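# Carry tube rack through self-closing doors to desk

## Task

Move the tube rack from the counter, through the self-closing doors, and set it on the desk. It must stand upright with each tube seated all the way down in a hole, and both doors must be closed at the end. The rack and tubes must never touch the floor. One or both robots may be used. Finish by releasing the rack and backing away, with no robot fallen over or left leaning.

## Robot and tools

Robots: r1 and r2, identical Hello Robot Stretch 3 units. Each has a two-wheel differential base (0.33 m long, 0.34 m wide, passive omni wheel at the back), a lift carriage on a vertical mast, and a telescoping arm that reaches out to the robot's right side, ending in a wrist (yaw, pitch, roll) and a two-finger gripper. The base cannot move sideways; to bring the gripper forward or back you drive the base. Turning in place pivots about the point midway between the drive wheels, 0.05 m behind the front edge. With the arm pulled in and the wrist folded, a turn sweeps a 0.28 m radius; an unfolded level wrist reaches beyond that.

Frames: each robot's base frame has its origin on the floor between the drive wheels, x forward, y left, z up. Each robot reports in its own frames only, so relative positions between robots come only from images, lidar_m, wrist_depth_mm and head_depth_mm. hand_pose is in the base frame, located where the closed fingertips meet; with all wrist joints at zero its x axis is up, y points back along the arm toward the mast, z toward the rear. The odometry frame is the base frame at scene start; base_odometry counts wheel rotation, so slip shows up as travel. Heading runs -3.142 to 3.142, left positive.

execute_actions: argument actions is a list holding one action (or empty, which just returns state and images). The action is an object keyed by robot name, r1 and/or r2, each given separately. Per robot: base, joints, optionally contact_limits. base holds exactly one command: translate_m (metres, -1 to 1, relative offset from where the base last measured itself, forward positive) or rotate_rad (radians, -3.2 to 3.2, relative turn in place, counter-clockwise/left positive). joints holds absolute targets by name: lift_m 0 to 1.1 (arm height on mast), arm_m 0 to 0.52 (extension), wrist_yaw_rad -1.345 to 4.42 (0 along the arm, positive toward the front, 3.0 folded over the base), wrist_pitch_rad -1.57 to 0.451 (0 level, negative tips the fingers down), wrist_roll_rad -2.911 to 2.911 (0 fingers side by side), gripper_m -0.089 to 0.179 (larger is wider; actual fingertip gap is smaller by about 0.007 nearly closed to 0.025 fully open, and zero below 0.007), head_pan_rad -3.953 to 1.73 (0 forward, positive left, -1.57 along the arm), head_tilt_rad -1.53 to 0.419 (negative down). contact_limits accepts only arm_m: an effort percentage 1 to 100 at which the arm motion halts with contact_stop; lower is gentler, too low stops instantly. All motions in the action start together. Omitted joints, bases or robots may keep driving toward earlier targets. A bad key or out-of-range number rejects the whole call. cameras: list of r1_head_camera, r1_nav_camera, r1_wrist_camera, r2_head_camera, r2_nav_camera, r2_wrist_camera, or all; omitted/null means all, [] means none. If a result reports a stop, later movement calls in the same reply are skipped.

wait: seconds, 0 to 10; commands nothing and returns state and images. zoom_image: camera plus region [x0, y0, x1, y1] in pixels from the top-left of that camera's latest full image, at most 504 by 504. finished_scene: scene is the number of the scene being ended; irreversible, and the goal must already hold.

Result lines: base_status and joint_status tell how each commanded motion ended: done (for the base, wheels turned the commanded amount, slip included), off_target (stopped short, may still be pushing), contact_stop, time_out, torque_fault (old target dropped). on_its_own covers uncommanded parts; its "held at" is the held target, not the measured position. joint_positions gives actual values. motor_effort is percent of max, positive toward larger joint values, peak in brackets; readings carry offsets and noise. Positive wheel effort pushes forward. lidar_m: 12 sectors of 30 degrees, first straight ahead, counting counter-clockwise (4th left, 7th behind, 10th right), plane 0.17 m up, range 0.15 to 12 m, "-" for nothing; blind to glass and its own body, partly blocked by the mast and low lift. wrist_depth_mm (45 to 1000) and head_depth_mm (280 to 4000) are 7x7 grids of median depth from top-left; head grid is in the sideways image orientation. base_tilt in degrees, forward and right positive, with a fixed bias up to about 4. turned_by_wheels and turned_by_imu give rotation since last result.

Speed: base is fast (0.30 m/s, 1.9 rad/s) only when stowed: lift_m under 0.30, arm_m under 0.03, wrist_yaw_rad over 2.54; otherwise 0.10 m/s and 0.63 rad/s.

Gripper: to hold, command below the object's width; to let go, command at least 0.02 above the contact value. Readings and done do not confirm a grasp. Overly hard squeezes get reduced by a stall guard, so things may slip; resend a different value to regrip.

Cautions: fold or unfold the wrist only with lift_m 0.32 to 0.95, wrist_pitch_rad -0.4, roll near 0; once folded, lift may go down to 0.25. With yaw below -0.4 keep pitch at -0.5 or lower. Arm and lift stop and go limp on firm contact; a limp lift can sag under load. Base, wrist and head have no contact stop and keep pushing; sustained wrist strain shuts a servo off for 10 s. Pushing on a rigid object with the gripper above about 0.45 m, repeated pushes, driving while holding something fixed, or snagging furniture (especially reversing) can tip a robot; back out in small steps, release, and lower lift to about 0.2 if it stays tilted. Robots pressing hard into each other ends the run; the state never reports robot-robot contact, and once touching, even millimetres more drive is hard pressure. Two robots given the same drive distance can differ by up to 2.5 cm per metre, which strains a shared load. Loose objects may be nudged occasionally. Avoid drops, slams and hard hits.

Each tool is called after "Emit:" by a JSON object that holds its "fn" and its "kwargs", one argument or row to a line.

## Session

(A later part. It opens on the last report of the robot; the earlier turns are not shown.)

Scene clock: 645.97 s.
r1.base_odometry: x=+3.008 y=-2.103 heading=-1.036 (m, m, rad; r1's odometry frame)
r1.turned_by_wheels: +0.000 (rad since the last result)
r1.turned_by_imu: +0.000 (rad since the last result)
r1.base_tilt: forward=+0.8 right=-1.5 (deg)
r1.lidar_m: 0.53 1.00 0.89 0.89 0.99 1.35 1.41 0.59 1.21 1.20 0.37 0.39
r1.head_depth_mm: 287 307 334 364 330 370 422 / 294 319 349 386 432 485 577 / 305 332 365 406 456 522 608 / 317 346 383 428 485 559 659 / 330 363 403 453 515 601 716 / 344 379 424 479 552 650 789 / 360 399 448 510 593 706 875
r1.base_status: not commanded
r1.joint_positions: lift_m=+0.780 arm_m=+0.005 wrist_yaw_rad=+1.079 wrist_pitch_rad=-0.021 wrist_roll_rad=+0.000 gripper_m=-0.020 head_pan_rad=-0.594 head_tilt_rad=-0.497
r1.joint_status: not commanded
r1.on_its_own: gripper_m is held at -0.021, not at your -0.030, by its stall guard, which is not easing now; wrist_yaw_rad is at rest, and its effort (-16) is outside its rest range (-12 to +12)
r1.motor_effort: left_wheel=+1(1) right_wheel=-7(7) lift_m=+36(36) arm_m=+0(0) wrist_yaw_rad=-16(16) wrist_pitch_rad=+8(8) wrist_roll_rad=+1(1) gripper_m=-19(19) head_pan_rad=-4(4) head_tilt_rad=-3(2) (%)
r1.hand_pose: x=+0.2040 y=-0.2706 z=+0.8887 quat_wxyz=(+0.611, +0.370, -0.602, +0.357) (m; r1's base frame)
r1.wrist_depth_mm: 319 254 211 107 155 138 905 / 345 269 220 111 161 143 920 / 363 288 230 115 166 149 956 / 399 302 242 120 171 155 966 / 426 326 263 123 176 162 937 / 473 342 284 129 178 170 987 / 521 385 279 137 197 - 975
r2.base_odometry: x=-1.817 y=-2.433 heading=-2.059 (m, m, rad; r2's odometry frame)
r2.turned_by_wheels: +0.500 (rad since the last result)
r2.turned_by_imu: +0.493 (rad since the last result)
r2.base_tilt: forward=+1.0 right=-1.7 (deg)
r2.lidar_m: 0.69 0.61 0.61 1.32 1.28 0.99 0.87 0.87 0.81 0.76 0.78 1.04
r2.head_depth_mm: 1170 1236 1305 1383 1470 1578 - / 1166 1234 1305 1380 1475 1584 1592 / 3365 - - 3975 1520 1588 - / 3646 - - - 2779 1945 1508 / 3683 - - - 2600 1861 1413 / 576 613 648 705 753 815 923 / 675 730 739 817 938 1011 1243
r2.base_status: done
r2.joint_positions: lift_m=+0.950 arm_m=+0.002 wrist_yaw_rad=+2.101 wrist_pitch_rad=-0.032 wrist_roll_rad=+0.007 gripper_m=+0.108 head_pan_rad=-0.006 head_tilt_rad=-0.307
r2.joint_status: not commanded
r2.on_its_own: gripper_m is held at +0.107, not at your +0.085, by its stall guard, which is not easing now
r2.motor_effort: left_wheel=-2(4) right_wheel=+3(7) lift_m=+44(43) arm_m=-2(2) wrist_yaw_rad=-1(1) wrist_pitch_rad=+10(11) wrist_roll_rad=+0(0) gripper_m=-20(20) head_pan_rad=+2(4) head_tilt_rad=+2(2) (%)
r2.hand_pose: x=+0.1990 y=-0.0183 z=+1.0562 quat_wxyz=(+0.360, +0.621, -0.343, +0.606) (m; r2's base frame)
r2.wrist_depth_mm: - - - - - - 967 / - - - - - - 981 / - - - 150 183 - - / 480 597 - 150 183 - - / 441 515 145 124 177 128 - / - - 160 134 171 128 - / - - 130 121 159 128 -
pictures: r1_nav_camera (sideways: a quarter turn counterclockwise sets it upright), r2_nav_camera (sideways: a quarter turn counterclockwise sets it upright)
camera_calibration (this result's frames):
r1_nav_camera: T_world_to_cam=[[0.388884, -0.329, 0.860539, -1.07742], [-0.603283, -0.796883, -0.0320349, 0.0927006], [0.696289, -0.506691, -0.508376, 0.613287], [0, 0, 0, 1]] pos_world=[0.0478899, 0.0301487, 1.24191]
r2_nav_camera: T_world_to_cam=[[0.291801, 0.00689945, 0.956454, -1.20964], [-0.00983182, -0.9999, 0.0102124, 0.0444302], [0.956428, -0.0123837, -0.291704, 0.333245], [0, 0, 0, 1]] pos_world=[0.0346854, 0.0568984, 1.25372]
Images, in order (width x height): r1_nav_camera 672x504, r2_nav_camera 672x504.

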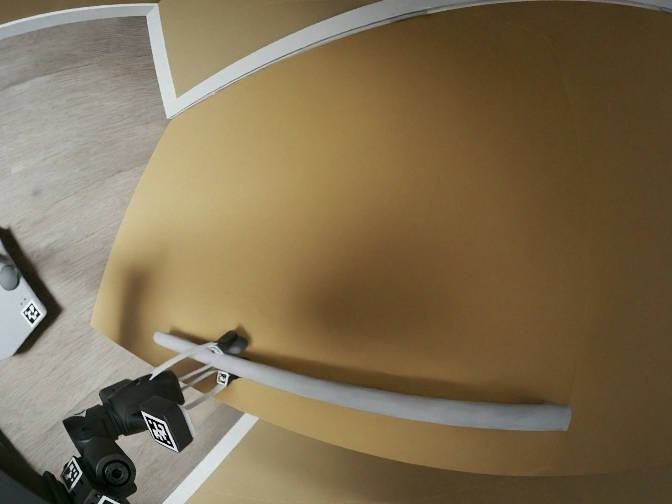

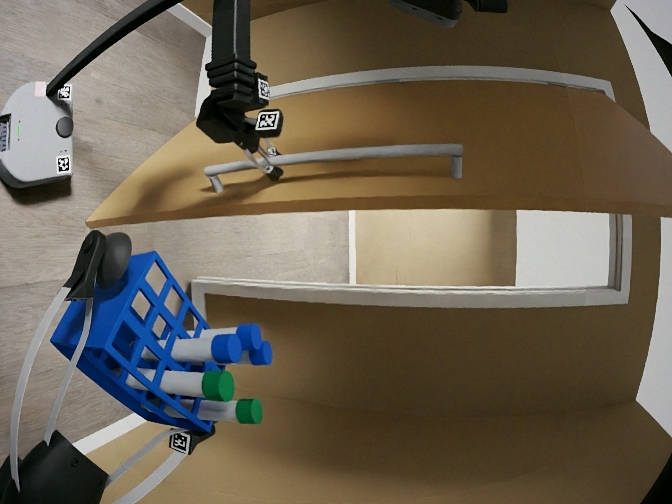

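Emit:
{"fn": "execute_actions", "kwargs": {
  "actions": [
    {"r1":{"joints":{"wrist_yaw_rad":1.35},"base":{"rotate_rad":-0.3}}}
  ],
  "cameras": []
}}

Emit:
{"fn": "execute_actions", "kwargs": {
  "actions": [
    {"r1":{"joints":{"wrist_yaw_rad":1.6},"base":{"rotate_rad":-0.3}}}
  ],
  "cameras": []
}}

Emit:
{"fn": "execute_actions", "kwargs": {
  "actions": [
    {"r1":{"joints":{"wrist_yaw_rad":1.45},"base":{"translate_m":-0.12}}}
  ],
  "cameras": ["r2_nav_camera","r1_nav_camera"]
}}

Scene clock: 657.70 s.
r1.base_odometry: x=+3.008 y=-2.103 heading=-1.335 (m, m, rad; r1's odometry frame)
r1.turned_by_wheels: -0.299 (rad since the last result)
r1.turned_by_imu: -0.293 (rad since the last result)
r1.base_tilt: forward=+2.2 right=-1.5 (deg)
r1.lidar_m: 0.40 0.69 0.95 0.88 0.90 1.16 1.36 0.59 1.28 1.20 0.34 0.34
r1.head_depth_mm: - - 289 316 361 1399 1247 / - - 292 321 365 417 479 / - - - - 291 320 380 / - - 298 334 378 437 520 / - 284 304 340 387 448 532 / - 286 309 347 395 460 547 / - 289 315 354 405 472 566
r1.base_status: rotate_rad off_target (by the wheels' count: -0.2989 of -0.3000)
r1.joint_positions: lift_m=+0.780 arm_m=+0.005 wrist_yaw_rad=+1.416 wrist_pitch_rad=-0.001 wrist_roll_rad=+0.000 gripper_m=-0.020 head_pan_rad=-0.594 head_tilt_rad=-0.497
r1.joint_status: wrist_yaw_rad off_target (ended at +1.416, target +1.350)
r1.on_its_own: gripper_m is held at -0.021, not at your -0.030, by its stall guard, which is not easing now; right_wheel is at rest, and its effort (-24) is outside its rest range (-18 to +18); wrist_yaw_rad is at rest, and its effort (-54) is outside its rest range (-12 to +12)
r1.motor_effort: left_wheel=+9(13) right_wheel=-24(29) lift_m=+35(36) arm_m=+5(5) wrist_yaw_rad=-54(78) wrist_pitch_rad=+1(8) wrist_roll_rad=+1(1) gripper_m=-25(28) head_pan_rad=-4(4) head_tilt_rad=-2(2) (%)
r1.hand_pose: x=+0.2318 y=-0.1891 z=+0.8940 quat_wxyz=(+0.538, +0.460, -0.537, +0.460) (m; r1's base frame)
r1.wrist_depth_mm: 371 276 217 165 151 132 - / 403 294 226 170 156 138 970 / 436 313 237 178 162 143 977 / 481 335 250 184 167 149 - / 528 358 276 124 171 155 - / 602 394 - 130 173 162 - / 673 456 295 143 192 190 -
r2.base_odometry: x=-1.817 y=-2.433 heading=-2.059 (m, m, rad; r2's odometry frame)
r2.turned_by_wheels: +0.000 (rad since the last result)
r2.turned_by_imu: +0.000 (rad since the last result)
r2.base_tilt: forward=+1.1 right=-1.7 (deg)
r2.lidar_m: 0.68 0.61 0.62 1.32 1.28 0.99 0.87 0.87 0.80 0.76 0.79 1.04
r2.head_depth_mm: 1169 1232 1305 1382 1467 1568 - / 1168 1233 1300 1388 1473 1575 1583 / 3349 - - 3979 1517 1591 - / 3695 - - - 2778 1961 1503 / 3716 - - - 2750 1951 1454 / 565 593 628 667 712 770 851 / 625 679 667 750 815 878 1184
r2.base_status: not commanded
r2.joint_positions: lift_m=+0.950 arm_m=+0.002 wrist_yaw_rad=+2.101 wrist_pitch_rad=-0.032 wrist_roll_rad=+0.007 gripper_m=+0.108 head_pan_rad=-0.006 head_tilt_rad=-0.307
r2.joint_status: not commanded
r2.on_its_own: gripper_m is held at +0.107, not at your +0.085, by its stall guard, which is not easing now
r2.motor_effort: left_wheel=-2(2) right_wheel=+2(3) lift_m=+44(43) arm_m=-2(1) wrist_yaw_rad=+0(1) wrist_pitch_rad=+10(10) wrist_roll_rad=+0(0) gripper_m=-20(21) head_pan_rad=+3(2) head_tilt_rad=+2(3) (%)
r2.hand_pose: x=+0.1990 y=-0.0183 z=+1.0562 quat_wxyz=(+0.360, +0.621, -0.343, +0.606) (m; r2's base frame)
r2.wrist_depth_mm: - - - - - - 951 / - - - - - - 965 / - - - 150 183 - - / 551 596 - 150 182 - - / - 673 145 124 177 128 - / - - 161 134 171 128 - / - 742 131 122 159 128 -
pictures: none
No camera images: the call's "cameras" was empty. Leave "cameras" out to get every camera's image.

Scene clock: 659.27 s.
r1.base_odometry: x=+3.008 y=-2.103 heading=-1.634 (m, m, rad; r1's odometry frame)
r1.turned_by_wheels: -0.299 (rad since the last result)
r1.turned_by_imu: -0.183 (rad since the last result)
r1.base_tilt: forward=+1.3 right=-1.4 (deg)
r1.lidar_m: 0.32 0.48 1.01 0.89 0.89 1.02 1.37 0.60 0.61 1.20 1.20 0.30
r1.head_depth_mm: 1073 1152 1248 1370 1511 1507 1284 / 1121 1205 1329 1436 1615 1518 1282 / - - - 289 321 368 430 / - - - 289 321 368 401 / - - - - - 369 412 / - - - 290 322 369 432 / - - - 290 322 370 433
r1.base_status: rotate_rad off_target (by the wheels' count: -0.2988 of -0.3000)
r1.joint_positions: lift_m=+0.780 arm_m=+0.004 wrist_yaw_rad=+1.682 wrist_pitch_rad=-0.014 wrist_roll_rad=-0.001 gripper_m=-0.020 head_pan_rad=-0.594 head_tilt_rad=-0.497
r1.joint_status: wrist_yaw_rad off_target (ended at +1.682, target +1.600)
r1.on_its_own: gripper_m is held at -0.021, not at your -0.030, by its stall guard, which is not easing now; right_wheel is at rest, and its effort (-25) is outside its rest range (-18 to +18); wrist_yaw_rad is at rest, and its effort (-68) is outside its rest range (-12 to +12)
r1.motor_effort: left_wheel=+11(14) right_wheel=-25(32) lift_m=+36(35) arm_m=+9(9) wrist_yaw_rad=-68(81) wrist_pitch_rad=+5(6) wrist_roll_rad=+1(1) gripper_m=-27(28) head_pan_rad=-4(4) head_tilt_rad=-2(2) (%)
r1.hand_pose: x=+0.2329 y=-0.1209 z=+0.8906 quat_wxyz=(+0.476, +0.530, -0.467, +0.524) (m; r1's base frame)
r1.wrist_depth_mm: 540 333 236 167 148 125 939 / 612 358 247 171 152 128 945 / 712 386 259 177 157 133 971 / 736 420 274 182 162 139 - / 801 463 284 127 168 144 - / 820 517 - 132 168 150 - / 842 662 337 207 187 157 -
r2.base_odometry: x=-1.817 y=-2.433 heading=-2.059 (m, m, rad; r2's odometry frame)
r2.turned_by_wheels: +0.000 (rad since the last result)
r2.turned_by_imu: +0.000 (rad since the last result)
r2.base_tilt: forward=+1.0 right=-1.6 (deg)
r2.lidar_m: 1.36 0.62 0.62 1.33 1.28 0.99 0.87 0.87 0.80 0.76 0.78 1.04
r2.head_depth_mm: 1169 1233 1303 1382 1477 1574 - / 1168 1228 1300 1384 1473 1577 1583 / 3369 - - 3977 1522 1595 - / 3658 - - - 2765 1944 1508 / 3696 - - - 2779 1954 1499 / 3415 - - 3583 692 745 800 / 547 595 646 715 750 801 1057
r2.base_status: not commanded
r2.joint_positions: lift_m=+0.950 arm_m=+0.002 wrist_yaw_rad=+2.101 wrist_pitch_rad=-0.032 wrist_roll_rad=+0.007 gripper_m=+0.108 head_pan_rad=-0.006 head_tilt_rad=-0.307
r2.joint_status: not commanded
r2.on_its_own: gripper_m is held at +0.107, not at your +0.085, by its stall guard, which is not easing now
r2.motor_effort: left_wheel=-2(2) right_wheel=+3(3) lift_m=+44(43) arm_m=-2(1) wrist_yaw_rad=-1(1) wrist_pitch_rad=+10(11) wrist_roll_rad=+0(0) gripper_m=-20(20) head_pan_rad=+2(2) head_tilt_rad=+3(2) (%)
r2.hand_pose: x=+0.1990 y=-0.0183 z=+1.0562 quat_wxyz=(+0.360, +0.621, -0.343, +0.606) (m; r2's base frame)
r2.wrist_depth_mm: - 697 - 760 - - 962 / - - - 764 - - - / - - - 150 183 - - / 602 603 - 150 183 - - / - 713 145 124 176 128 - / - - 161 135 171 128 - / - - 131 122 159 128 -
pictures: none
No camera images: the call's "cameras" was empty. Leave "cameras" out to get every camera's image.

Scene clock: 662.00 s.
r1.base_odometry: x=+3.015 y=-1.984 heading=-1.633 (m, m, rad; r1's odometry frame)
r1.turned_by_wheels: +0.001 (rad since the last result)
r1.turned_by_imu: +0.084 (rad since the last result)
r1.base_tilt: forward=+8.3 right=-1.5 (deg)
r1.lidar_m: 0.43 0.68 0.97 0.87 0.88 1.06 1.30 0.54 0.54 1.22 1.22 0.39
r1.head_depth_mm: - - - 291 1506 1431 1235 / - - - 290 327 390 1191 / - - - - 336 392 467 / - - - 293 334 389 345 / - - - 295 337 403 498 / - - - 297 340 407 507 / - - - 297 343 412 513
r1.base_status: done
r1.joint_positions: lift_m=+0.780 arm_m=+0.004 wrist_yaw_rad=+1.569 wrist_pitch_rad=+0.104 wrist_roll_rad=+0.001 gripper_m=-0.020 head_pan_rad=-0.594 head_tilt_rad=-0.497
r1.joint_status: wrist_yaw_rad off_target (ended at +1.569, target +1.450)
r1.on_its_own: base_tilt is 7.5 degrees off its reading at the scene's start (forward=+0.8 right=-1.4); wrist_yaw_rad is held at +1.532, not at your +1.450, by its stall guard, which is still easing; gripper_m is held at -0.021, not at your -0.030, by its stall guard, which is not easing now; wrist_pitch_rad is at rest, and its effort (-36) is outside its rest range (-20 to +32)
r1.motor_effort: left_wheel=+3(8) right_wheel=-17(33) lift_m=+29(36) arm_m=+7(9) wrist_yaw_rad=-31(85) wrist_pitch_rad=-36(40) wrist_roll_rad=+0(1) gripper_m=-22(28) head_pan_rad=-4(5) head_tilt_rad=-2(2) (%)
r1.hand_pose: x=+0.2360 y=-0.1498 z=+0.9212 quat_wxyz=(+0.474, +0.473, -0.525, +0.525) (m; r1's base frame)
r1.wrist_depth_mm: 449 309 228 112 152 130 914 / 501 329 240 116 156 133 955 / 551 352 253 119 161 137 - / 611 380 267 123 167 142 - / 718 411 294 125 170 148 - / 748 452 305 129 172 156 - / 795 530 312 207 192 163 -
r2.base_odometry: x=-1.817 y=-2.433 heading=-2.059 (m, m, rad; r2's odometry frame)
r2.turned_by_wheels: +0.000 (rad since the last result)
r2.turned_by_imu: +0.000 (rad since the last result)
r2.base_tilt: forward=+0.9 right=-1.6 (deg)
r2.lidar_m: 0.69 0.68 0.38 0.44 1.28 0.99 0.87 0.87 0.80 0.76 0.78 1.04
r2.head_depth_mm: 1168 1235 1305 1382 1466 1573 - / 1168 1232 1303 1383 1473 1577 1590 / 3366 - - 3978 1514 1594 - / 3693 - - - 2792 1958 1499 / 3733 - - - 2752 1954 1503 / 560 587 623 660 710 755 821 / 602 653 670 719 784 847 1151
r2.base_status: not commanded
r2.joint_positions: lift_m=+0.950 arm_m=+0.002 wrist_yaw_rad=+2.101 wrist_pitch_rad=-0.032 wrist_roll_rad=+0.007 gripper_m=+0.108 head_pan_rad=-0.006 head_tilt_rad=-0.307
r2.joint_status: not commanded
r2.on_its_own: gripper_m is held at +0.107, not at your +0.085, by its stall guard, which is not easing now
r2.motor_effort: left_wheel=-2(2) right_wheel=+2(3) lift_m=+44(43) arm_m=-2(1) wrist_yaw_rad=+0(0) wrist_pitch_rad=+10(11) wrist_roll_rad=+0(0) gripper_m=-20(20) head_pan_rad=+2(2) head_tilt_rad=+2(3) (%)
r2.hand_pose: x=+0.1990 y=-0.0183 z=+1.0562 quat_wxyz=(+0.360, +0.621, -0.343, +0.606) (m; r2's base frame)
r2.wrist_depth_mm: - - - 853 - - 965 / - - - 854 - - 977 / - - - 150 183 - - / 577 579 - 150 182 - - / - - 145 124 177 128 - / - - 161 135 171 128 - / - - 131 121 159 128 -
pictures: r1_nav_camera (sideways: a quarter turn counterclockwise sets it upright), r2_nav_camera (sideways: a quarter turn counterclockwise sets it upright)
camera_calibration (this result's frames):
r1_nav_camera: T_world_to_cam=[[0.38888, -0.328998, 0.860542, -1.07742], [-0.603285, -0.796882, -0.0320352, 0.092701], [0.69629, -0.506694, -0.508371, 0.613282], [0, 0, 0, 1]] pos_world=[0.0478902, 0.0301484, 1.24191]
r2_nav_camera: T_world_to_cam=[[0.291801, 0.00689941, 0.956454, -1.20964], [-0.00983195, -0.9999, 0.0102124, 0.0444302], [0.956428, -0.0123838, -0.291704, 0.333245], [0, 0, 0, 1]] pos_world=[0.0346854, 0.0568984, 1.25372]
Images, in order (width x height): r1_nav_camera 672x504, r2_nav_camera 672x504.

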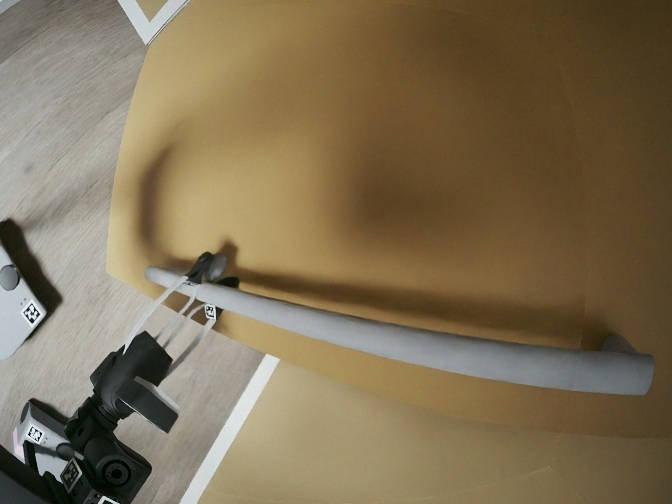

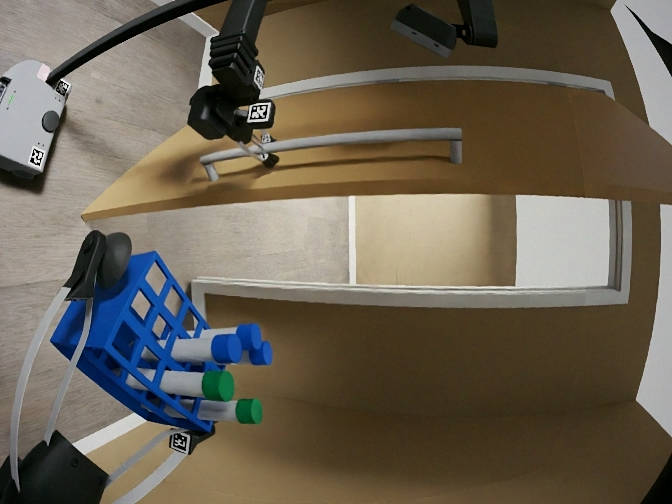

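Emit:
{"fn": "execute_actions", "kwargs": {
  "actions": [
    {"r1":{"joints":{"wrist_yaw_rad":1.6},"base":{"translate_m":0.1}}}
  ],
  "cameras": ["r2_nav_camera","r2_head_camera"]
}}

Scene clock: 666.33 s.
r1.base_odometry: x=+3.009 y=-2.084 heading=-1.633 (m, m, rad; r1's odometry frame)
r1.turned_by_wheels: +0.000 (rad since the last result)
r1.turned_by_imu: +0.000 (rad since the last result)
r1.base_tilt: forward=+0.9 right=-1.5 (deg)
r1.lidar_m: 0.33 0.55 0.99 0.89 0.89 1.07 1.37 0.60 0.61 1.20 0.30 0.30
r1.head_depth_mm: 1110 1198 1310 1415 1566 1509 1286 / - - - 294 333 1413 1242 / - - - 293 325 373 433 / - - - 294 324 368 327 / - - - 302 339 385 448 / - - - 300 339 391 459 / - - 284 304 344 397 468
r1.base_status: done
r1.joint_positions: lift_m=+0.780 arm_m=+0.005 wrist_yaw_rad=+1.673 wrist_pitch_rad=-0.032 wrist_roll_rad=+0.000 gripper_m=-0.020 head_pan_rad=-0.594 head_tilt_rad=-0.497
r1.joint_status: wrist_yaw_rad off_target (ended at +1.673, target +1.600)
r1.on_its_own: wrist_yaw_rad is held at +1.656, not at your +1.600, by its stall guard, which is not easing now; gripper_m is held at -0.021, not at your -0.030, by its stall guard, which is not easing now; wrist_yaw_rad is at rest, and its effort (-14) is outside its rest range (-12 to +12)
r1.motor_effort: left_wheel=-1(11) right_wheel=-10(20) lift_m=+29(29) arm_m=+6(6) wrist_yaw_rad=-14(31) wrist_pitch_rad=+12(28) wrist_roll_rad=+1(1) gripper_m=-19(22) head_pan_rad=-4(4) head_tilt_rad=-2(2) (%)
r1.hand_pose: x=+0.2327 y=-0.1236 z=+0.8864 quat_wxyz=(+0.483, +0.532, -0.465, +0.517) (m; r1's base frame)
r1.wrist_depth_mm: 708 415 260 107 150 124 113 / 740 448 275 111 156 127 117 / 763 492 288 116 160 131 136 / 789 545 310 120 166 133 976 / 837 613 361 123 168 138 - / 850 697 - 129 168 142 - / 892 884 368 138 191 145 -
r2.base_odometry: x=-1.817 y=-2.433 heading=-2.059 (m, m, rad; r2's odometry frame)
r2.turned_by_wheels: +0.000 (rad since the last result)
r2.turned_by_imu: +0.000 (rad since the last result)
r2.base_tilt: forward=+1.0 right=-1.6 (deg)
r2.lidar_m: 1.37 0.62 0.62 1.33 1.28 0.99 0.87 0.87 0.80 0.76 0.78 1.04
r2.head_depth_mm: 1170 1231 1302 1382 1472 1570 - / 1169 1234 1303 1386 1470 1570 1589 / 3347 - - 3981 1518 1595 - / 3648 - - - 2798 1952 1501 / 3706 - - - 2751 1950 1501 / 3410 - - 3920 2338 735 798 / 538 575 622 702 747 772 1030
r2.base_status: not commanded
r2.joint_positions: lift_m=+0.950 arm_m=+0.002 wrist_yaw_rad=+2.101 wrist_pitch_rad=-0.032 wrist_roll_rad=+0.007 gripper_m=+0.108 head_pan_rad=-0.006 head_tilt_rad=-0.307
r2.joint_status: not commanded
r2.on_its_own: gripper_m is held at +0.107, not at your +0.085, by its stall guard, which is not easing now
r2.motor_effort: left_wheel=-2(2) right_wheel=+3(2) lift_m=+44(43) arm_m=-2(2) wrist_yaw_rad=+0(1) wrist_pitch_rad=+11(11) wrist_roll_rad=+0(0) gripper_m=-21(20) head_pan_rad=+2(2) head_tilt_rad=+2(3) (%)
r2.hand_pose: x=+0.1990 y=-0.0183 z=+1.0562 quat_wxyz=(+0.360, +0.621, -0.343, +0.606) (m; r2's base frame)
r2.wrist_depth_mm: - 616 - 714 - - 963 / - - - 727 - - 984 / - - - 150 184 - - / 553 609 - 150 183 - - / - 690 145 124 177 128 - / - - 160 134 171 128 - / - 750 131 121 159 128 -
pictures: r2_head_camera (sideways: a quarter turn clockwise sets it upright), r2_nav_camera (sideways: a quarter turn counterclockwise sets it upright)
camera_calibration (this result's frames):
r2_head_camera: T_world_to_cam=[[-0.253209, -0.0239251, -0.967116, 1.28], [-0.0562515, 0.998367, -0.00997053, 0.0186596], [0.965775, 0.0518771, -0.254141, 0.285791], [0, 0, 0, 1]] pos_world=[0.0491471, -0.00283103, 1.31072]
r2_nav_camera: T_world_to_cam=[[0.291801, 0.00689947, 0.956454, -1.20964], [-0.00983176, -0.9999, 0.0102124, 0.0444302], [0.956429, -0.0123836, -0.291704, 0.333244], [0, 0, 0, 1]] pos_world=[0.0346854, 0.0568984, 1.25372]
Images, in order (width x height): r2_head_camera 896x504, r2_nav_camera 672x504.

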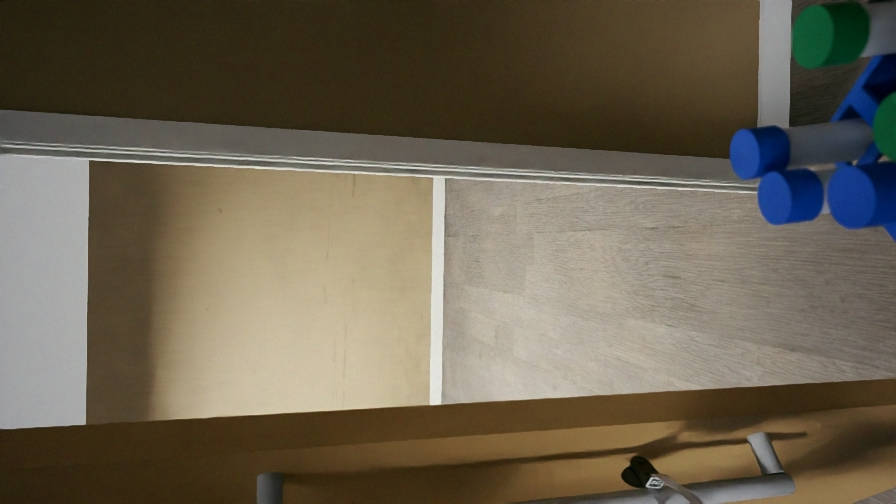

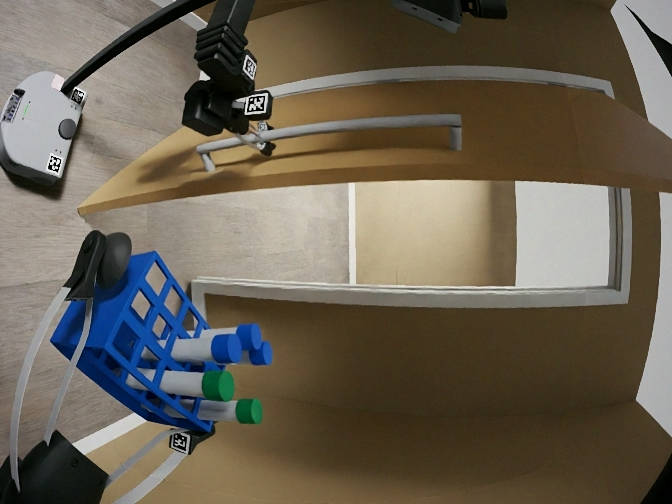

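Emit:
{"fn": "execute_actions", "kwargs": {
  "actions": [
    {"r2":{"base":{"rotate_rad":-0.6}}}
  ],
  "cameras": []
}}

Emit:
{"fn": "execute_actions", "kwargs": {
  "actions": [
    {"r2":{"base":{"translate_m":0.45}}}
  ],
  "cameras": []
}}

Emit:
{"fn": "execute_actions", "kwargs": {
  "actions": [
    {"r2":{"base":{"rotate_rad":1.05}}}
  ],
  "cameras": []
}}

Emit:
{"fn": "execute_actions", "kwargs": {
  "actions": [
    {"r2":{"base":{"translate_m":0.4}}}
  ],
  "cameras": ["r2_nav_camera","r2_head_camera"]
}}

Scene clock: 675.63 s.
r1.base_odometry: x=+3.009 y=-2.084 heading=-1.633 (m, m, rad; r1's odometry frame)
r1.turned_by_wheels: +0.000 (rad since the last result)
r1.turned_by_imu: -0.001 (rad since the last result)
r1.base_tilt: forward=+0.9 right=-1.6 (deg)
r1.lidar_m: 0.33 0.55 0.99 0.89 0.89 1.08 1.37 0.52 0.52 1.20 0.30 0.30
r1.head_depth_mm: 1113 1197 1307 1416 1569 1523 1283 / - - - 295 333 1414 1234 / - - - 293 326 373 433 / - - - 294 324 369 327 / - - - 302 339 385 448 / - - - 300 340 391 460 / - - 284 304 345 398 469
r1.base_status: not commanded
r1.joint_positions: lift_m=+0.780 arm_m=+0.005 wrist_yaw_rad=+1.673 wrist_pitch_rad=-0.032 wrist_roll_rad=+0.000 gripper_m=-0.020 head_pan_rad=-0.594 head_tilt_rad=-0.497
r1.joint_status: not commanded
r1.on_its_own: wrist_yaw_rad is held at +1.656, not at your +1.600, by its stall guard, which is not easing now; gripper_m is held at -0.021, not at your -0.030, by its stall guard, which is not easing now; wrist_yaw_rad is at rest, and its effort (-13) is outside its rest range (-12 to +12)
r1.motor_effort: left_wheel=+0(0) right_wheel=-10(10) lift_m=+30(29) arm_m=+6(6) wrist_yaw_rad=-13(13) wrist_pitch_rad=+12(11) wrist_roll_rad=+1(1) gripper_m=-20(19) head_pan_rad=-4(4) head_tilt_rad=-2(2) (%)
r1.hand_pose: x=+0.2327 y=-0.1236 z=+0.8864 quat_wxyz=(+0.483, +0.532, -0.465, +0.517) (m; r1's base frame)
r1.wrist_depth_mm: 717 409 260 107 151 124 112 / 752 451 274 111 155 127 116 / 789 495 291 115 159 131 135 / 784 543 311 120 165 135 968 / 842 608 363 123 168 138 - / 862 709 - 130 168 142 - / 891 904 370 137 192 147 -
r2.base_odometry: x=-1.817 y=-2.433 heading=-2.659 (m, m, rad; r2's odometry frame)
r2.turned_by_wheels: -0.600 (rad since the last result)
r2.turned_by_imu: -0.592 (rad since the last result)
r2.base_tilt: forward=+1.0 right=-1.6 (deg)
r2.lidar_m: 0.97 1.37 0.66 0.62 1.33 1.34 1.02 0.94 0.87 0.83 0.76 0.77
r2.head_depth_mm: 809 833 864 896 930 965 - / 902 934 974 1016 1058 1097 1118 / 1025 1066 1119 1171 1227 1307 - / 1185 1247 1312 1387 1462 1564 1505 / 1319 1391 1464 1558 1650 1736 1503 / 1247 1312 1380 1454 1532 1627 1498 / 1175 1238 1288 1359 1426 1510 1497
r2.base_status: done
r2.joint_positions: lift_m=+0.950 arm_m=+0.002 wrist_yaw_rad=+2.101 wrist_pitch_rad=-0.032 wrist_roll_rad=+0.007 gripper_m=+0.108 head_pan_rad=-0.006 head_tilt_rad=-0.307
r2.joint_status: not commanded
r2.on_its_own: gripper_m is held at +0.107, not at your +0.085, by its stall guard, which is not easing now
r2.motor_effort: left_wheel=+2(5) right_wheel=-3(6) lift_m=+44(43) arm_m=-1(1) wrist_yaw_rad=-1(0) wrist_pitch_rad=+10(11) wrist_roll_rad=+0(0) gripper_m=-20(20) head_pan_rad=+3(3) head_tilt_rad=+3(2) (%)
r2.hand_pose: x=+0.1990 y=-0.0183 z=+1.0562 quat_wxyz=(+0.360, +0.621, -0.343, +0.606) (m; r2's base frame)
r2.wrist_depth_mm: - 717 - - - - 701 / - 808 - - - - 702 / - 773 - 150 183 906 699 / - 741 - 150 183 903 703 / 573 655 145 125 177 128 708 / 517 - 161 135 171 128 668 / - 875 130 122 159 128 707
pictures: none
No camera images: the call's "cameras" was empty. Leave "cameras" out to get every camera's image.

Scene clock: 681.07 s.
r1.base_odometry: x=+3.009 y=-2.084 heading=-1.633 (m, m, rad; r1's odometry frame)
r1.turned_by_wheels: +0.000 (rad since the last result)
r1.turned_by_imu: -0.001 (rad since the last result)
r1.base_tilt: forward=+0.9 right=-1.5 (deg)
r1.lidar_m: 0.33 0.55 0.99 0.89 0.89 1.08 1.37 1.43 1.34 0.54 0.30 0.30
r1.head_depth_mm: 1108 1197 1305 1419 1564 1522 1289 / - - - 295 333 1414 1236 / - - - 293 325 372 432 / - - - 294 324 369 327 / - - - 302 339 386 448 / - - - 300 340 391 460 / - - 283 304 345 398 468
r1.base_status: not commanded
r1.joint_positions: lift_m=+0.780 arm_m=+0.005 wrist_yaw_rad=+1.673 wrist_pitch_rad=-0.032 wrist_roll_rad=+0.000 gripper_m=-0.020 head_pan_rad=-0.594 head_tilt_rad=-0.497
r1.joint_status: not commanded
r1.on_its_own: wrist_yaw_rad is held at +1.656, not at your +1.600, by its stall guard, which is not easing now; gripper_m is held at -0.021, not at your -0.030, by its stall guard, which is not easing now; wrist_yaw_rad is at rest, and its effort (-14) is outside its rest range (-12 to +12)
r1.motor_effort: left_wheel=-1(1) right_wheel=-11(10) lift_m=+29(29) arm_m=+6(6) wrist_yaw_rad=-14(14) wrist_pitch_rad=+12(12) wrist_roll_rad=+1(0) gripper_m=-20(20) head_pan_rad=-4(4) head_tilt_rad=-2(3) (%)
r1.hand_pose: x=+0.2327 y=-0.1236 z=+0.8864 quat_wxyz=(+0.483, +0.532, -0.465, +0.517) (m; r1's base frame)
r1.wrist_depth_mm: 708 411 260 107 150 124 112 / 744 441 274 111 155 127 116 / 766 491 288 115 159 131 136 / 788 551 311 120 165 134 989 / 829 614 365 123 169 138 - / 850 717 - 129 167 142 - / 903 889 368 137 192 146 -
r2.base_odometry: x=-2.216 y=-2.642 heading=-2.659 (m, m, rad; r2's odometry frame)
r2.turned_by_wheels: +0.000 (rad since the last result)
r2.turned_by_imu: +0.002 (rad since the last result)
r2.base_tilt: forward=+1.0 right=-1.6 (deg)
r2.lidar_m: 0.63 1.00 4.33 0.52 1.59 1.62 1.40 1.20 0.81 0.53 0.50 0.50
r2.head_depth_mm: 511 528 547 567 587 611 - / 573 594 617 643 670 695 710 / 650 677 709 742 778 825 - / 750 788 829 878 931 989 1067 / 889 943 1001 1070 1142 1225 1315 / 909 954 1006 1057 1121 1187 1265 / 857 896 942 988 1042 1099 1163
r2.base_status: done
r2.joint_positions: lift_m=+0.950 arm_m=+0.002 wrist_yaw_rad=+2.101 wrist_pitch_rad=-0.032 wrist_roll_rad=+0.007 gripper_m=+0.108 head_pan_rad=-0.006 head_tilt_rad=-0.307
r2.joint_status: not commanded
r2.on_its_own: gripper_m is held at +0.107, not at your +0.085, by its stall guard, which is not easing now
r2.motor_effort: left_wheel=+2(6) right_wheel=-3(4) lift_m=+44(44) arm_m=-2(2) wrist_yaw_rad=+0(1) wrist_pitch_rad=+11(11) wrist_roll_rad=+0(0) gripper_m=-20(21) head_pan_rad=+3(2) head_tilt_rad=+3(2) (%)
r2.hand_pose: x=+0.1990 y=-0.0183 z=+1.0562 quat_wxyz=(+0.360, +0.621, -0.343, +0.606) (m; r2's base frame)
r2.wrist_depth_mm: - - 943 951 944 592 413 / - - 973 975 979 590 413 / - - 996 150 183 526 412 / - - - 150 182 531 413 / - - 145 124 177 128 417 / - - 160 135 171 128 387 / - - 131 122 159 128 416
pictures: none
No camera images: the call's "cameras" was empty. Leave "cameras" out to get every camera's image.

Scene clock: 683.67 s.
r1.base_odometry: x=+3.009 y=-2.084 heading=-1.633 (m, m, rad; r1's odometry frame)
r1.turned_by_wheels: +0.000 (rad since the last result)
r1.turned_by_imu: -0.001 (rad since the last result)
r1.base_tilt: forward=+1.0 right=-1.4 (deg)
r1.lidar_m: 0.33 0.55 0.99 0.89 0.89 1.08 1.36 1.43 1.34 0.63 0.30 0.30
r1.head_depth_mm: 1109 1196 1305 1427 1566 1524 1288 / - - - 294 333 1421 1239 / - - - 292 326 372 433 / - - - 294 324 369 327 / - - - 302 339 385 448 / - - - 300 340 391 460 / - - 284 304 345 397 468
r1.base_status: not commanded
r1.joint_positions: lift_m=+0.780 arm_m=+0.005 wrist_yaw_rad=+1.673 wrist_pitch_rad=-0.032 wrist_roll_rad=+0.000 gripper_m=-0.020 head_pan_rad=-0.594 head_tilt_rad=-0.497
r1.joint_status: not commanded
r1.on_its_own: wrist_yaw_rad is held at +1.656, not at your +1.600, by its stall guard, which is not easing now; gripper_m is held at -0.021, not at your -0.030, by its stall guard, which is not easing now; wrist_yaw_rad is at rest, and its effort (-13) is outside its rest range (-12 to +12)
r1.motor_effort: left_wheel=+0(1) right_wheel=-10(10) lift_m=+29(29) arm_m=+6(6) wrist_yaw_rad=-13(14) wrist_pitch_rad=+11(11) wrist_roll_rad=+1(1) gripper_m=-19(19) head_pan_rad=-5(4) head_tilt_rad=-2(2) (%)
r1.hand_pose: x=+0.2327 y=-0.1236 z=+0.8864 quat_wxyz=(+0.483, +0.532, -0.465, +0.517) (m; r1's base frame)
r1.wrist_depth_mm: 706 412 261 107 150 124 112 / 737 446 279 111 155 128 116 / 769 497 291 115 160 130 136 / 797 560 309 120 165 134 961 / 826 617 363 123 168 138 - / 873 701 - 129 168 142 - / 894 890 369 137 193 146 -
r2.base_odometry: x=-2.216 y=-2.642 heading=-1.609 (m, m, rad; r2's odometry frame)
r2.turned_by_wheels: +1.050 (rad since the last result)
r2.turned_by_imu: +1.036 (rad since the last result)
r2.base_tilt: forward=+1.1 right=-1.8 (deg)
r2.lidar_m: 4.31 0.52 0.68 1.62 1.40 1.21 0.80 0.53 0.49 0.50 0.63 1.00
r2.head_depth_mm: 3639 3886 - - 2369 1061 - / 3642 - - - 2799 1966 1590 / 3651 - - - 2798 1993 - / 3331 - - - 2767 1951 1504 / 3353 - - - 2764 1943 1503 / 3381 - - - 2614 1794 1475 / 1196 1158 1100 1051 1003 958 920
r2.base_status: done
r2.joint_positions: lift_m=+0.950 arm_m=+0.002 wrist_yaw_rad=+2.101 wrist_pitch_rad=-0.032 wrist_roll_rad=+0.007 gripper_m=+0.108 head_pan_rad=-0.006 head_tilt_rad=-0.307
r2.joint_status: not commanded
r2.on_its_own: gripper_m is held at +0.107, not at your +0.085, by its stall guard, which is not easing now
r2.motor_effort: left_wheel=-2(4) right_wheel=+3(7) lift_m=+43(44) arm_m=-1(1) wrist_yaw_rad=-1(1) wrist_pitch_rad=+11(10) wrist_roll_rad=+0(0) gripper_m=-20(20) head_pan_rad=+2(2) head_tilt_rad=+2(3) (%)
r2.hand_pose: x=+0.1990 y=-0.0183 z=+1.0562 quat_wxyz=(+0.360, +0.621, -0.343, +0.606) (m; r2's base frame)
r2.wrist_depth_mm: - - 562 772 - - - / - - 583 714 - - - / - - 603 150 183 - - / 638 - 612 150 182 - - / 492 556 145 125 177 128 - / - - 160 135 171 128 - / - - 130 122 159 128 -
pictures: none
No camera images: the call's "cameras" was empty. Leave "cameras" out to get every camera's image.

Scene clock: 688.60 s.
r1.base_odometry: x=+3.009 y=-2.084 heading=-1.633 (m, m, rad; r1's odometry frame)
r1.turned_by_wheels: +0.000 (rad since the last result)
r1.turned_by_imu: -0.001 (rad since the last result)
r1.base_tilt: forward=+0.9 right=-1.5 (deg)
r1.lidar_m: 0.33 0.54 0.99 0.89 0.89 1.08 1.37 1.43 1.34 1.20 0.30 0.30
r1.head_depth_mm: 1109 1155 657 1424 1569 1520 1131 / - - - 294 333 1412 1105 / - - - 293 325 373 433 / - - - 294 325 369 327 / - - - 303 339 385 448 / - - - 300 340 391 460 / - - 284 304 345 397 469
r1.base_status: not commanded
r1.joint_positions: lift_m=+0.780 arm_m=+0.005 wrist_yaw_rad=+1.673 wrist_pitch_rad=-0.032 wrist_roll_rad=+0.000 gripper_m=-0.020 head_pan_rad=-0.594 head_tilt_rad=-0.497
r1.joint_status: not commanded
r1.on_its_own: wrist_yaw_rad is held at +1.656, not at your +1.600, by its stall guard, which is not easing now; gripper_m is held at -0.021, not at your -0.030, by its stall guard, which is not easing now; wrist_yaw_rad is at rest, and its effort (-13) is outside its rest range (-12 to +12)
r1.motor_effort: left_wheel=+0(0) right_wheel=-10(10) lift_m=+29(29) arm_m=+6(6) wrist_yaw_rad=-13(14) wrist_pitch_rad=+12(11) wrist_roll_rad=+1(1) gripper_m=-19(21) head_pan_rad=-4(4) head_tilt_rad=-2(2) (%)
r1.hand_pose: x=+0.2327 y=-0.1236 z=+0.8864 quat_wxyz=(+0.483, +0.532, -0.465, +0.517) (m; r1's base frame)
r1.wrist_depth_mm: 700 408 258 108 150 124 112 / 738 449 275 111 155 127 117 / 769 493 292 115 160 130 136 / 790 541 313 120 166 135 958 / 822 624 367 123 168 138 - / 884 701 - 130 168 142 - / 909 882 371 136 190 146 -
r2.base_odometry: x=-2.231 y=-3.042 heading=-1.609 (m, m, rad; r2's odometry frame)
r2.turned_by_wheels: +0.000 (rad since the last result)
r2.turned_by_imu: +0.001 (rad since the last result)
r2.base_tilt: forward=+0.9 right=-1.6 (deg)
r2.lidar_m: 3.95 0.49 0.29 0.28 1.79 1.57 1.06 0.70 0.65 0.66 0.69 0.64
r2.head_depth_mm: 3342 3554 3711 3841 2811 1959 - / 3509 3716 3884 - 2774 1951 1594 / 3659 3893 - - 2782 2014 - / 3699 - - - 2773 1958 1507 / 3697 - - - 2754 1947 1503 / 3433 - - - 2745 1942 1496 / 3444 3921 - 3793 2596 1780 1285
r2.base_status: done
r2.joint_positions: lift_m=+0.950 arm_m=+0.002 wrist_yaw_rad=+2.101 wrist_pitch_rad=-0.032 wrist_roll_rad=+0.007 gripper_m=+0.108 head_pan_rad=-0.006 head_tilt_rad=-0.307
r2.joint_status: not commanded
r2.on_its_own: gripper_m is held at +0.107, not at your +0.085, by its stall guard, which is not easing now
r2.motor_effort: left_wheel=-2(2) right_wheel=+2(6) lift_m=+43(43) arm_m=-2(2) wrist_yaw_rad=-1(1) wrist_pitch_rad=+11(11) wrist_roll_rad=+0(0) gripper_m=-21(20) head_pan_rad=+2(2) head_tilt_rad=+2(2) (%)
r2.hand_pose: x=+0.1990 y=-0.0183 z=+1.0562 quat_wxyz=(+0.360, +0.621, -0.343, +0.606) (m; r2's base frame)
r2.wrist_depth_mm: 322 408 580 - - - - / 322 415 595 967 - - - / 327 422 604 149 183 - - / 331 427 622 150 182 - - / 335 392 145 125 177 128 - / 329 - 160 135 171 128 - / 353 423 130 121 159 128 -
pictures: r2_head_camera (sideways: a quarter turn clockwise sets it upright), r2_nav_camera (sideways: a quarter turn counterclockwise sets it upright)
camera_calibration (this result's frames):
r2_head_camera: T_world_to_cam=[[-0.253209, -0.0239251, -0.967116, 1.28], [-0.0562514, 0.998367, -0.00997053, 0.0186596], [0.965775, 0.051877, -0.254141, 0.285791], [0, 0, 0, 1]] pos_world=[0.0491471, -0.00283104, 1.31072]
r2_nav_camera: T_world_to_cam=[[0.291801, 0.00689945, 0.956454, -1.20964], [-0.00983184, -0.9999, 0.0102124, 0.0444302], [0.956429, -0.0123837, -0.291704, 0.333244], [0, 0, 0, 1]] pos_world=[0.0346854, 0.0568984, 1.25372]
Images, in order (width x height): r2_head_camera 896x504, r2_nav_camera 672x504.

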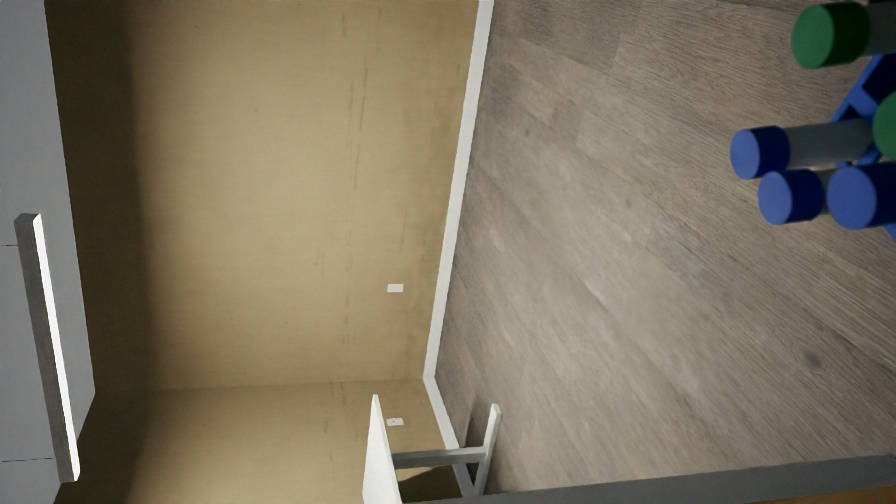

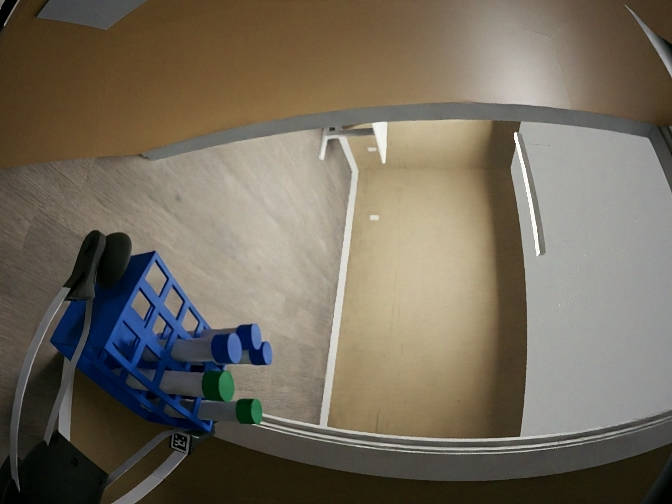

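Emit:
{"fn": "execute_actions", "kwargs": {
  "actions": [
    {"r2":{"base":{"translate_m":0.4}}}
  ],
  "cameras": []
}}

Emit:
{"fn": "execute_actions", "kwargs": {
  "actions": [
    {"r2":{"base":{"translate_m":0.3}}}
  ],
  "cameras": ["r2_nav_camera"]
}}

Scene clock: 696.07 s.
r1.base_odometry: x=+3.009 y=-2.084 heading=-1.633 (m, m, rad; r1's odometry frame)
r1.turned_by_wheels: +0.000 (rad since the last result)
r1.turned_by_imu: -0.002 (rad since the last result)
r1.base_tilt: forward=+0.7 right=-1.6 (deg)
r1.lidar_m: 0.33 0.55 0.99 0.89 0.89 1.07 1.37 1.43 1.34 1.20 0.30 0.30
r1.head_depth_mm: 1110 1194 1301 1419 1564 1514 1286 / - - - 295 333 1415 1238 / - - - 293 326 373 433 / - - - 294 324 369 327 / - - - 303 339 385 448 / - - - 300 340 391 459 / - - 284 304 345 397 469
r1.base_status: not commanded
r1.joint_positions: lift_m=+0.780 arm_m=+0.005 wrist_yaw_rad=+1.673 wrist_pitch_rad=-0.032 wrist_roll_rad=+0.000 gripper_m=-0.020 head_pan_rad=-0.594 head_tilt_rad=-0.497
r1.joint_status: not commanded
r1.on_its_own: wrist_yaw_rad is held at +1.656, not at your +1.600, by its stall guard, which is not easing now; gripper_m is held at -0.021, not at your -0.030, by its stall guard, which is not easing now; wrist_yaw_rad is at rest, and its effort (-13) is outside its rest range (-12 to +12)
r1.motor_effort: left_wheel=+0(0) right_wheel=-10(10) lift_m=+29(29) arm_m=+6(6) wrist_yaw_rad=-13(14) wrist_pitch_rad=+11(12) wrist_roll_rad=+1(0) gripper_m=-20(20) head_pan_rad=-4(4) head_tilt_rad=-2(2) (%)
r1.hand_pose: x=+0.2327 y=-0.1236 z=+0.8864 quat_wxyz=(+0.483, +0.532, -0.465, +0.517) (m; r1's base frame)
r1.wrist_depth_mm: 712 411 259 107 150 124 112 / 734 445 274 111 155 128 117 / 787 493 289 115 160 131 136 / 798 543 313 120 166 134 964 / 830 618 362 123 169 138 - / 864 706 - 130 168 142 - / 875 880 369 137 192 146 -
r2.base_odometry: x=-2.247 y=-3.441 heading=-1.609 (m, m, rad; r2's odometry frame)
r2.turned_by_wheels: +0.000 (rad since the last result)
r2.turned_by_imu: +0.001 (rad since the last result)
r2.base_tilt: forward=+1.0 right=-1.6 (deg)
r2.lidar_m: 3.57 0.67 0.39 0.35 0.35 0.41 1.31 0.87 0.81 0.45 0.35 3.52
r2.head_depth_mm: 3025 3196 3326 3535 2796 1954 - / 3180 3352 3521 3666 2803 1954 1590 / 3366 3569 3691 3903 2780 1997 - / 3493 3708 3951 - 2780 1950 1504 / 3715 3979 - - 2762 1946 1501 / 3705 - - - 2748 1944 1503 / 3444 3691 3885 3837 2740 1937 1492
r2.base_status: done
r2.joint_positions: lift_m=+0.950 arm_m=+0.002 wrist_yaw_rad=+2.101 wrist_pitch_rad=-0.032 wrist_roll_rad=+0.007 gripper_m=+0.108 head_pan_rad=-0.006 head_tilt_rad=-0.307
r2.joint_status: not commanded
r2.on_its_own: gripper_m is held at +0.107, not at your +0.085, by its stall guard, which is not easing now
r2.motor_effort: left_wheel=-2(3) right_wheel=+2(7) lift_m=+43(44) arm_m=-2(2) wrist_yaw_rad=+0(0) wrist_pitch_rad=+11(11) wrist_roll_rad=+0(0) gripper_m=-20(20) head_pan_rad=+2(1) head_tilt_rad=+2(2) (%)
r2.hand_pose: x=+0.1990 y=-0.0183 z=+1.0562 quat_wxyz=(+0.360, +0.621, -0.343, +0.606) (m; r2's base frame)
r2.wrist_depth_mm: 402 514 722 - - - - / 406 519 738 - - - - / 410 520 743 150 184 - - / 414 533 777 150 183 - - / 417 494 145 124 177 128 - / 416 - 161 135 171 128 - / 447 529 130 121 159 128 -
pictures: none
No camera images: the call's "cameras" was empty. Leave "cameras" out to get every camera's image.

Scene clock: 700.03 s.
r1.base_odometry: x=+3.009 y=-2.084 heading=-1.633 (m, m, rad; r1's odometry frame)
r1.turned_by_wheels: +0.000 (rad since the last result)
r1.turned_by_imu: -0.001 (rad since the last result)
r1.base_tilt: forward=+0.8 right=-1.4 (deg)
r1.lidar_m: 0.33 0.54 0.99 0.89 0.89 1.08 1.36 1.43 1.34 1.20 0.30 0.30
r1.head_depth_mm: 1106 1195 1306 1421 1564 1523 1286 / - - - 295 333 1410 1241 / - - - 293 326 372 433 / - - - 294 324 369 327 / - - - 303 339 385 449 / - - - 300 340 391 460 / - - 284 304 345 397 468
r1.base_status: not commanded
r1.joint_positions: lift_m=+0.780 arm_m=+0.005 wrist_yaw_rad=+1.673 wrist_pitch_rad=-0.032 wrist_roll_rad=+0.000 gripper_m=-0.020 head_pan_rad=-0.594 head_tilt_rad=-0.497
r1.joint_status: not commanded
r1.on_its_own: wrist_yaw_rad is held at +1.656, not at your +1.600, by its stall guard, which is not easing now; gripper_m is held at -0.021, not at your -0.030, by its stall guard, which is not easing now; wrist_yaw_rad is at rest, and its effort (-13) is outside its rest range (-12 to +12)
r1.motor_effort: left_wheel=-1(0) right_wheel=-11(10) lift_m=+29(29) arm_m=+6(6) wrist_yaw_rad=-13(14) wrist_pitch_rad=+12(11) wrist_roll_rad=+1(1) gripper_m=-20(19) head_pan_rad=-4(4) head_tilt_rad=-2(2) (%)
r1.hand_pose: x=+0.2327 y=-0.1236 z=+0.8864 quat_wxyz=(+0.483, +0.532, -0.465, +0.517) (m; r1's base frame)
r1.wrist_depth_mm: 699 412 261 107 150 124 112 / 738 450 275 111 155 127 117 / 764 496 290 115 160 131 136 / 803 546 310 120 165 134 986 / 834 611 362 123 168 137 - / 870 707 - 129 168 142 - / 901 892 371 137 192 146 -
r2.base_odometry: x=-2.258 y=-3.741 heading=-1.610 (m, m, rad; r2's odometry frame)
r2.turned_by_wheels: +0.000 (rad since the last result)
r2.turned_by_imu: +0.001 (rad since the last result)
r2.base_tilt: forward=+1.0 right=-1.6 (deg)
r2.lidar_m: 3.30 3.01 0.47 0.42 0.42 0.49 1.50 1.00 0.33 0.34 2.52 3.25
r2.head_depth_mm: 2816 2944 3100 3212 2809 1962 - / 2959 3107 3260 3425 2791 1958 1594 / 3117 3252 3430 3625 2777 2002 - / 3265 3450 3635 3830 2768 1949 1510 / 3411 3642 3894 - 2768 1944 1506 / 3599 3835 - - 2764 1949 1504 / 3385 3558 3684 3745 2752 1943 1497
r2.base_status: done
r2.joint_positions: lift_m=+0.950 arm_m=+0.002 wrist_yaw_rad=+2.101 wrist_pitch_rad=-0.032 wrist_roll_rad=+0.007 gripper_m=+0.108 head_pan_rad=-0.006 head_tilt_rad=-0.307
r2.joint_status: not commanded
r2.on_its_own: gripper_m is held at +0.107, not at your +0.085, by its stall guard, which is not easing now
r2.motor_effort: left_wheel=-2(3) right_wheel=+2(6) lift_m=+44(44) arm_m=-2(2) wrist_yaw_rad=-1(0) wrist_pitch_rad=+11(11) wrist_roll_rad=+0(0) gripper_m=-20(20) head_pan_rad=+2(2) head_tilt_rad=+2(2) (%)
r2.hand_pose: x=+0.1990 y=-0.0183 z=+1.0562 quat_wxyz=(+0.360, +0.621, -0.343, +0.606) (m; r2's base frame)
r2.wrist_depth_mm: 460 - - - - - - / 471 - - - - - - / 486 - - 150 183 - - / 495 - - 150 182 - - / 493 550 145 125 177 128 - / 478 - 161 135 171 128 - / 522 591 131 122 159 128 -
pictures: r2_nav_camera (sideways: a quarter turn counterclockwise sets it upright)
camera_calibration (this result's frames):
r2_nav_camera: T_world_to_cam=[[0.291801, 0.0068995, 0.956454, -1.20964], [-0.00983165, -0.9999, 0.0102124, 0.0444302], [0.956428, -0.0123835, -0.291704, 0.333245], [0, 0, 0, 1]] pos_world=[0.0346854, 0.0568984, 1.25372]
Images, in order (width x height): r2_nav_camera 672x504.

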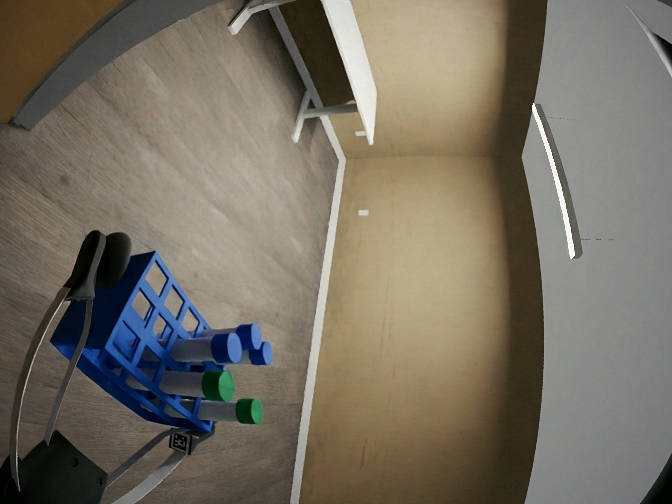

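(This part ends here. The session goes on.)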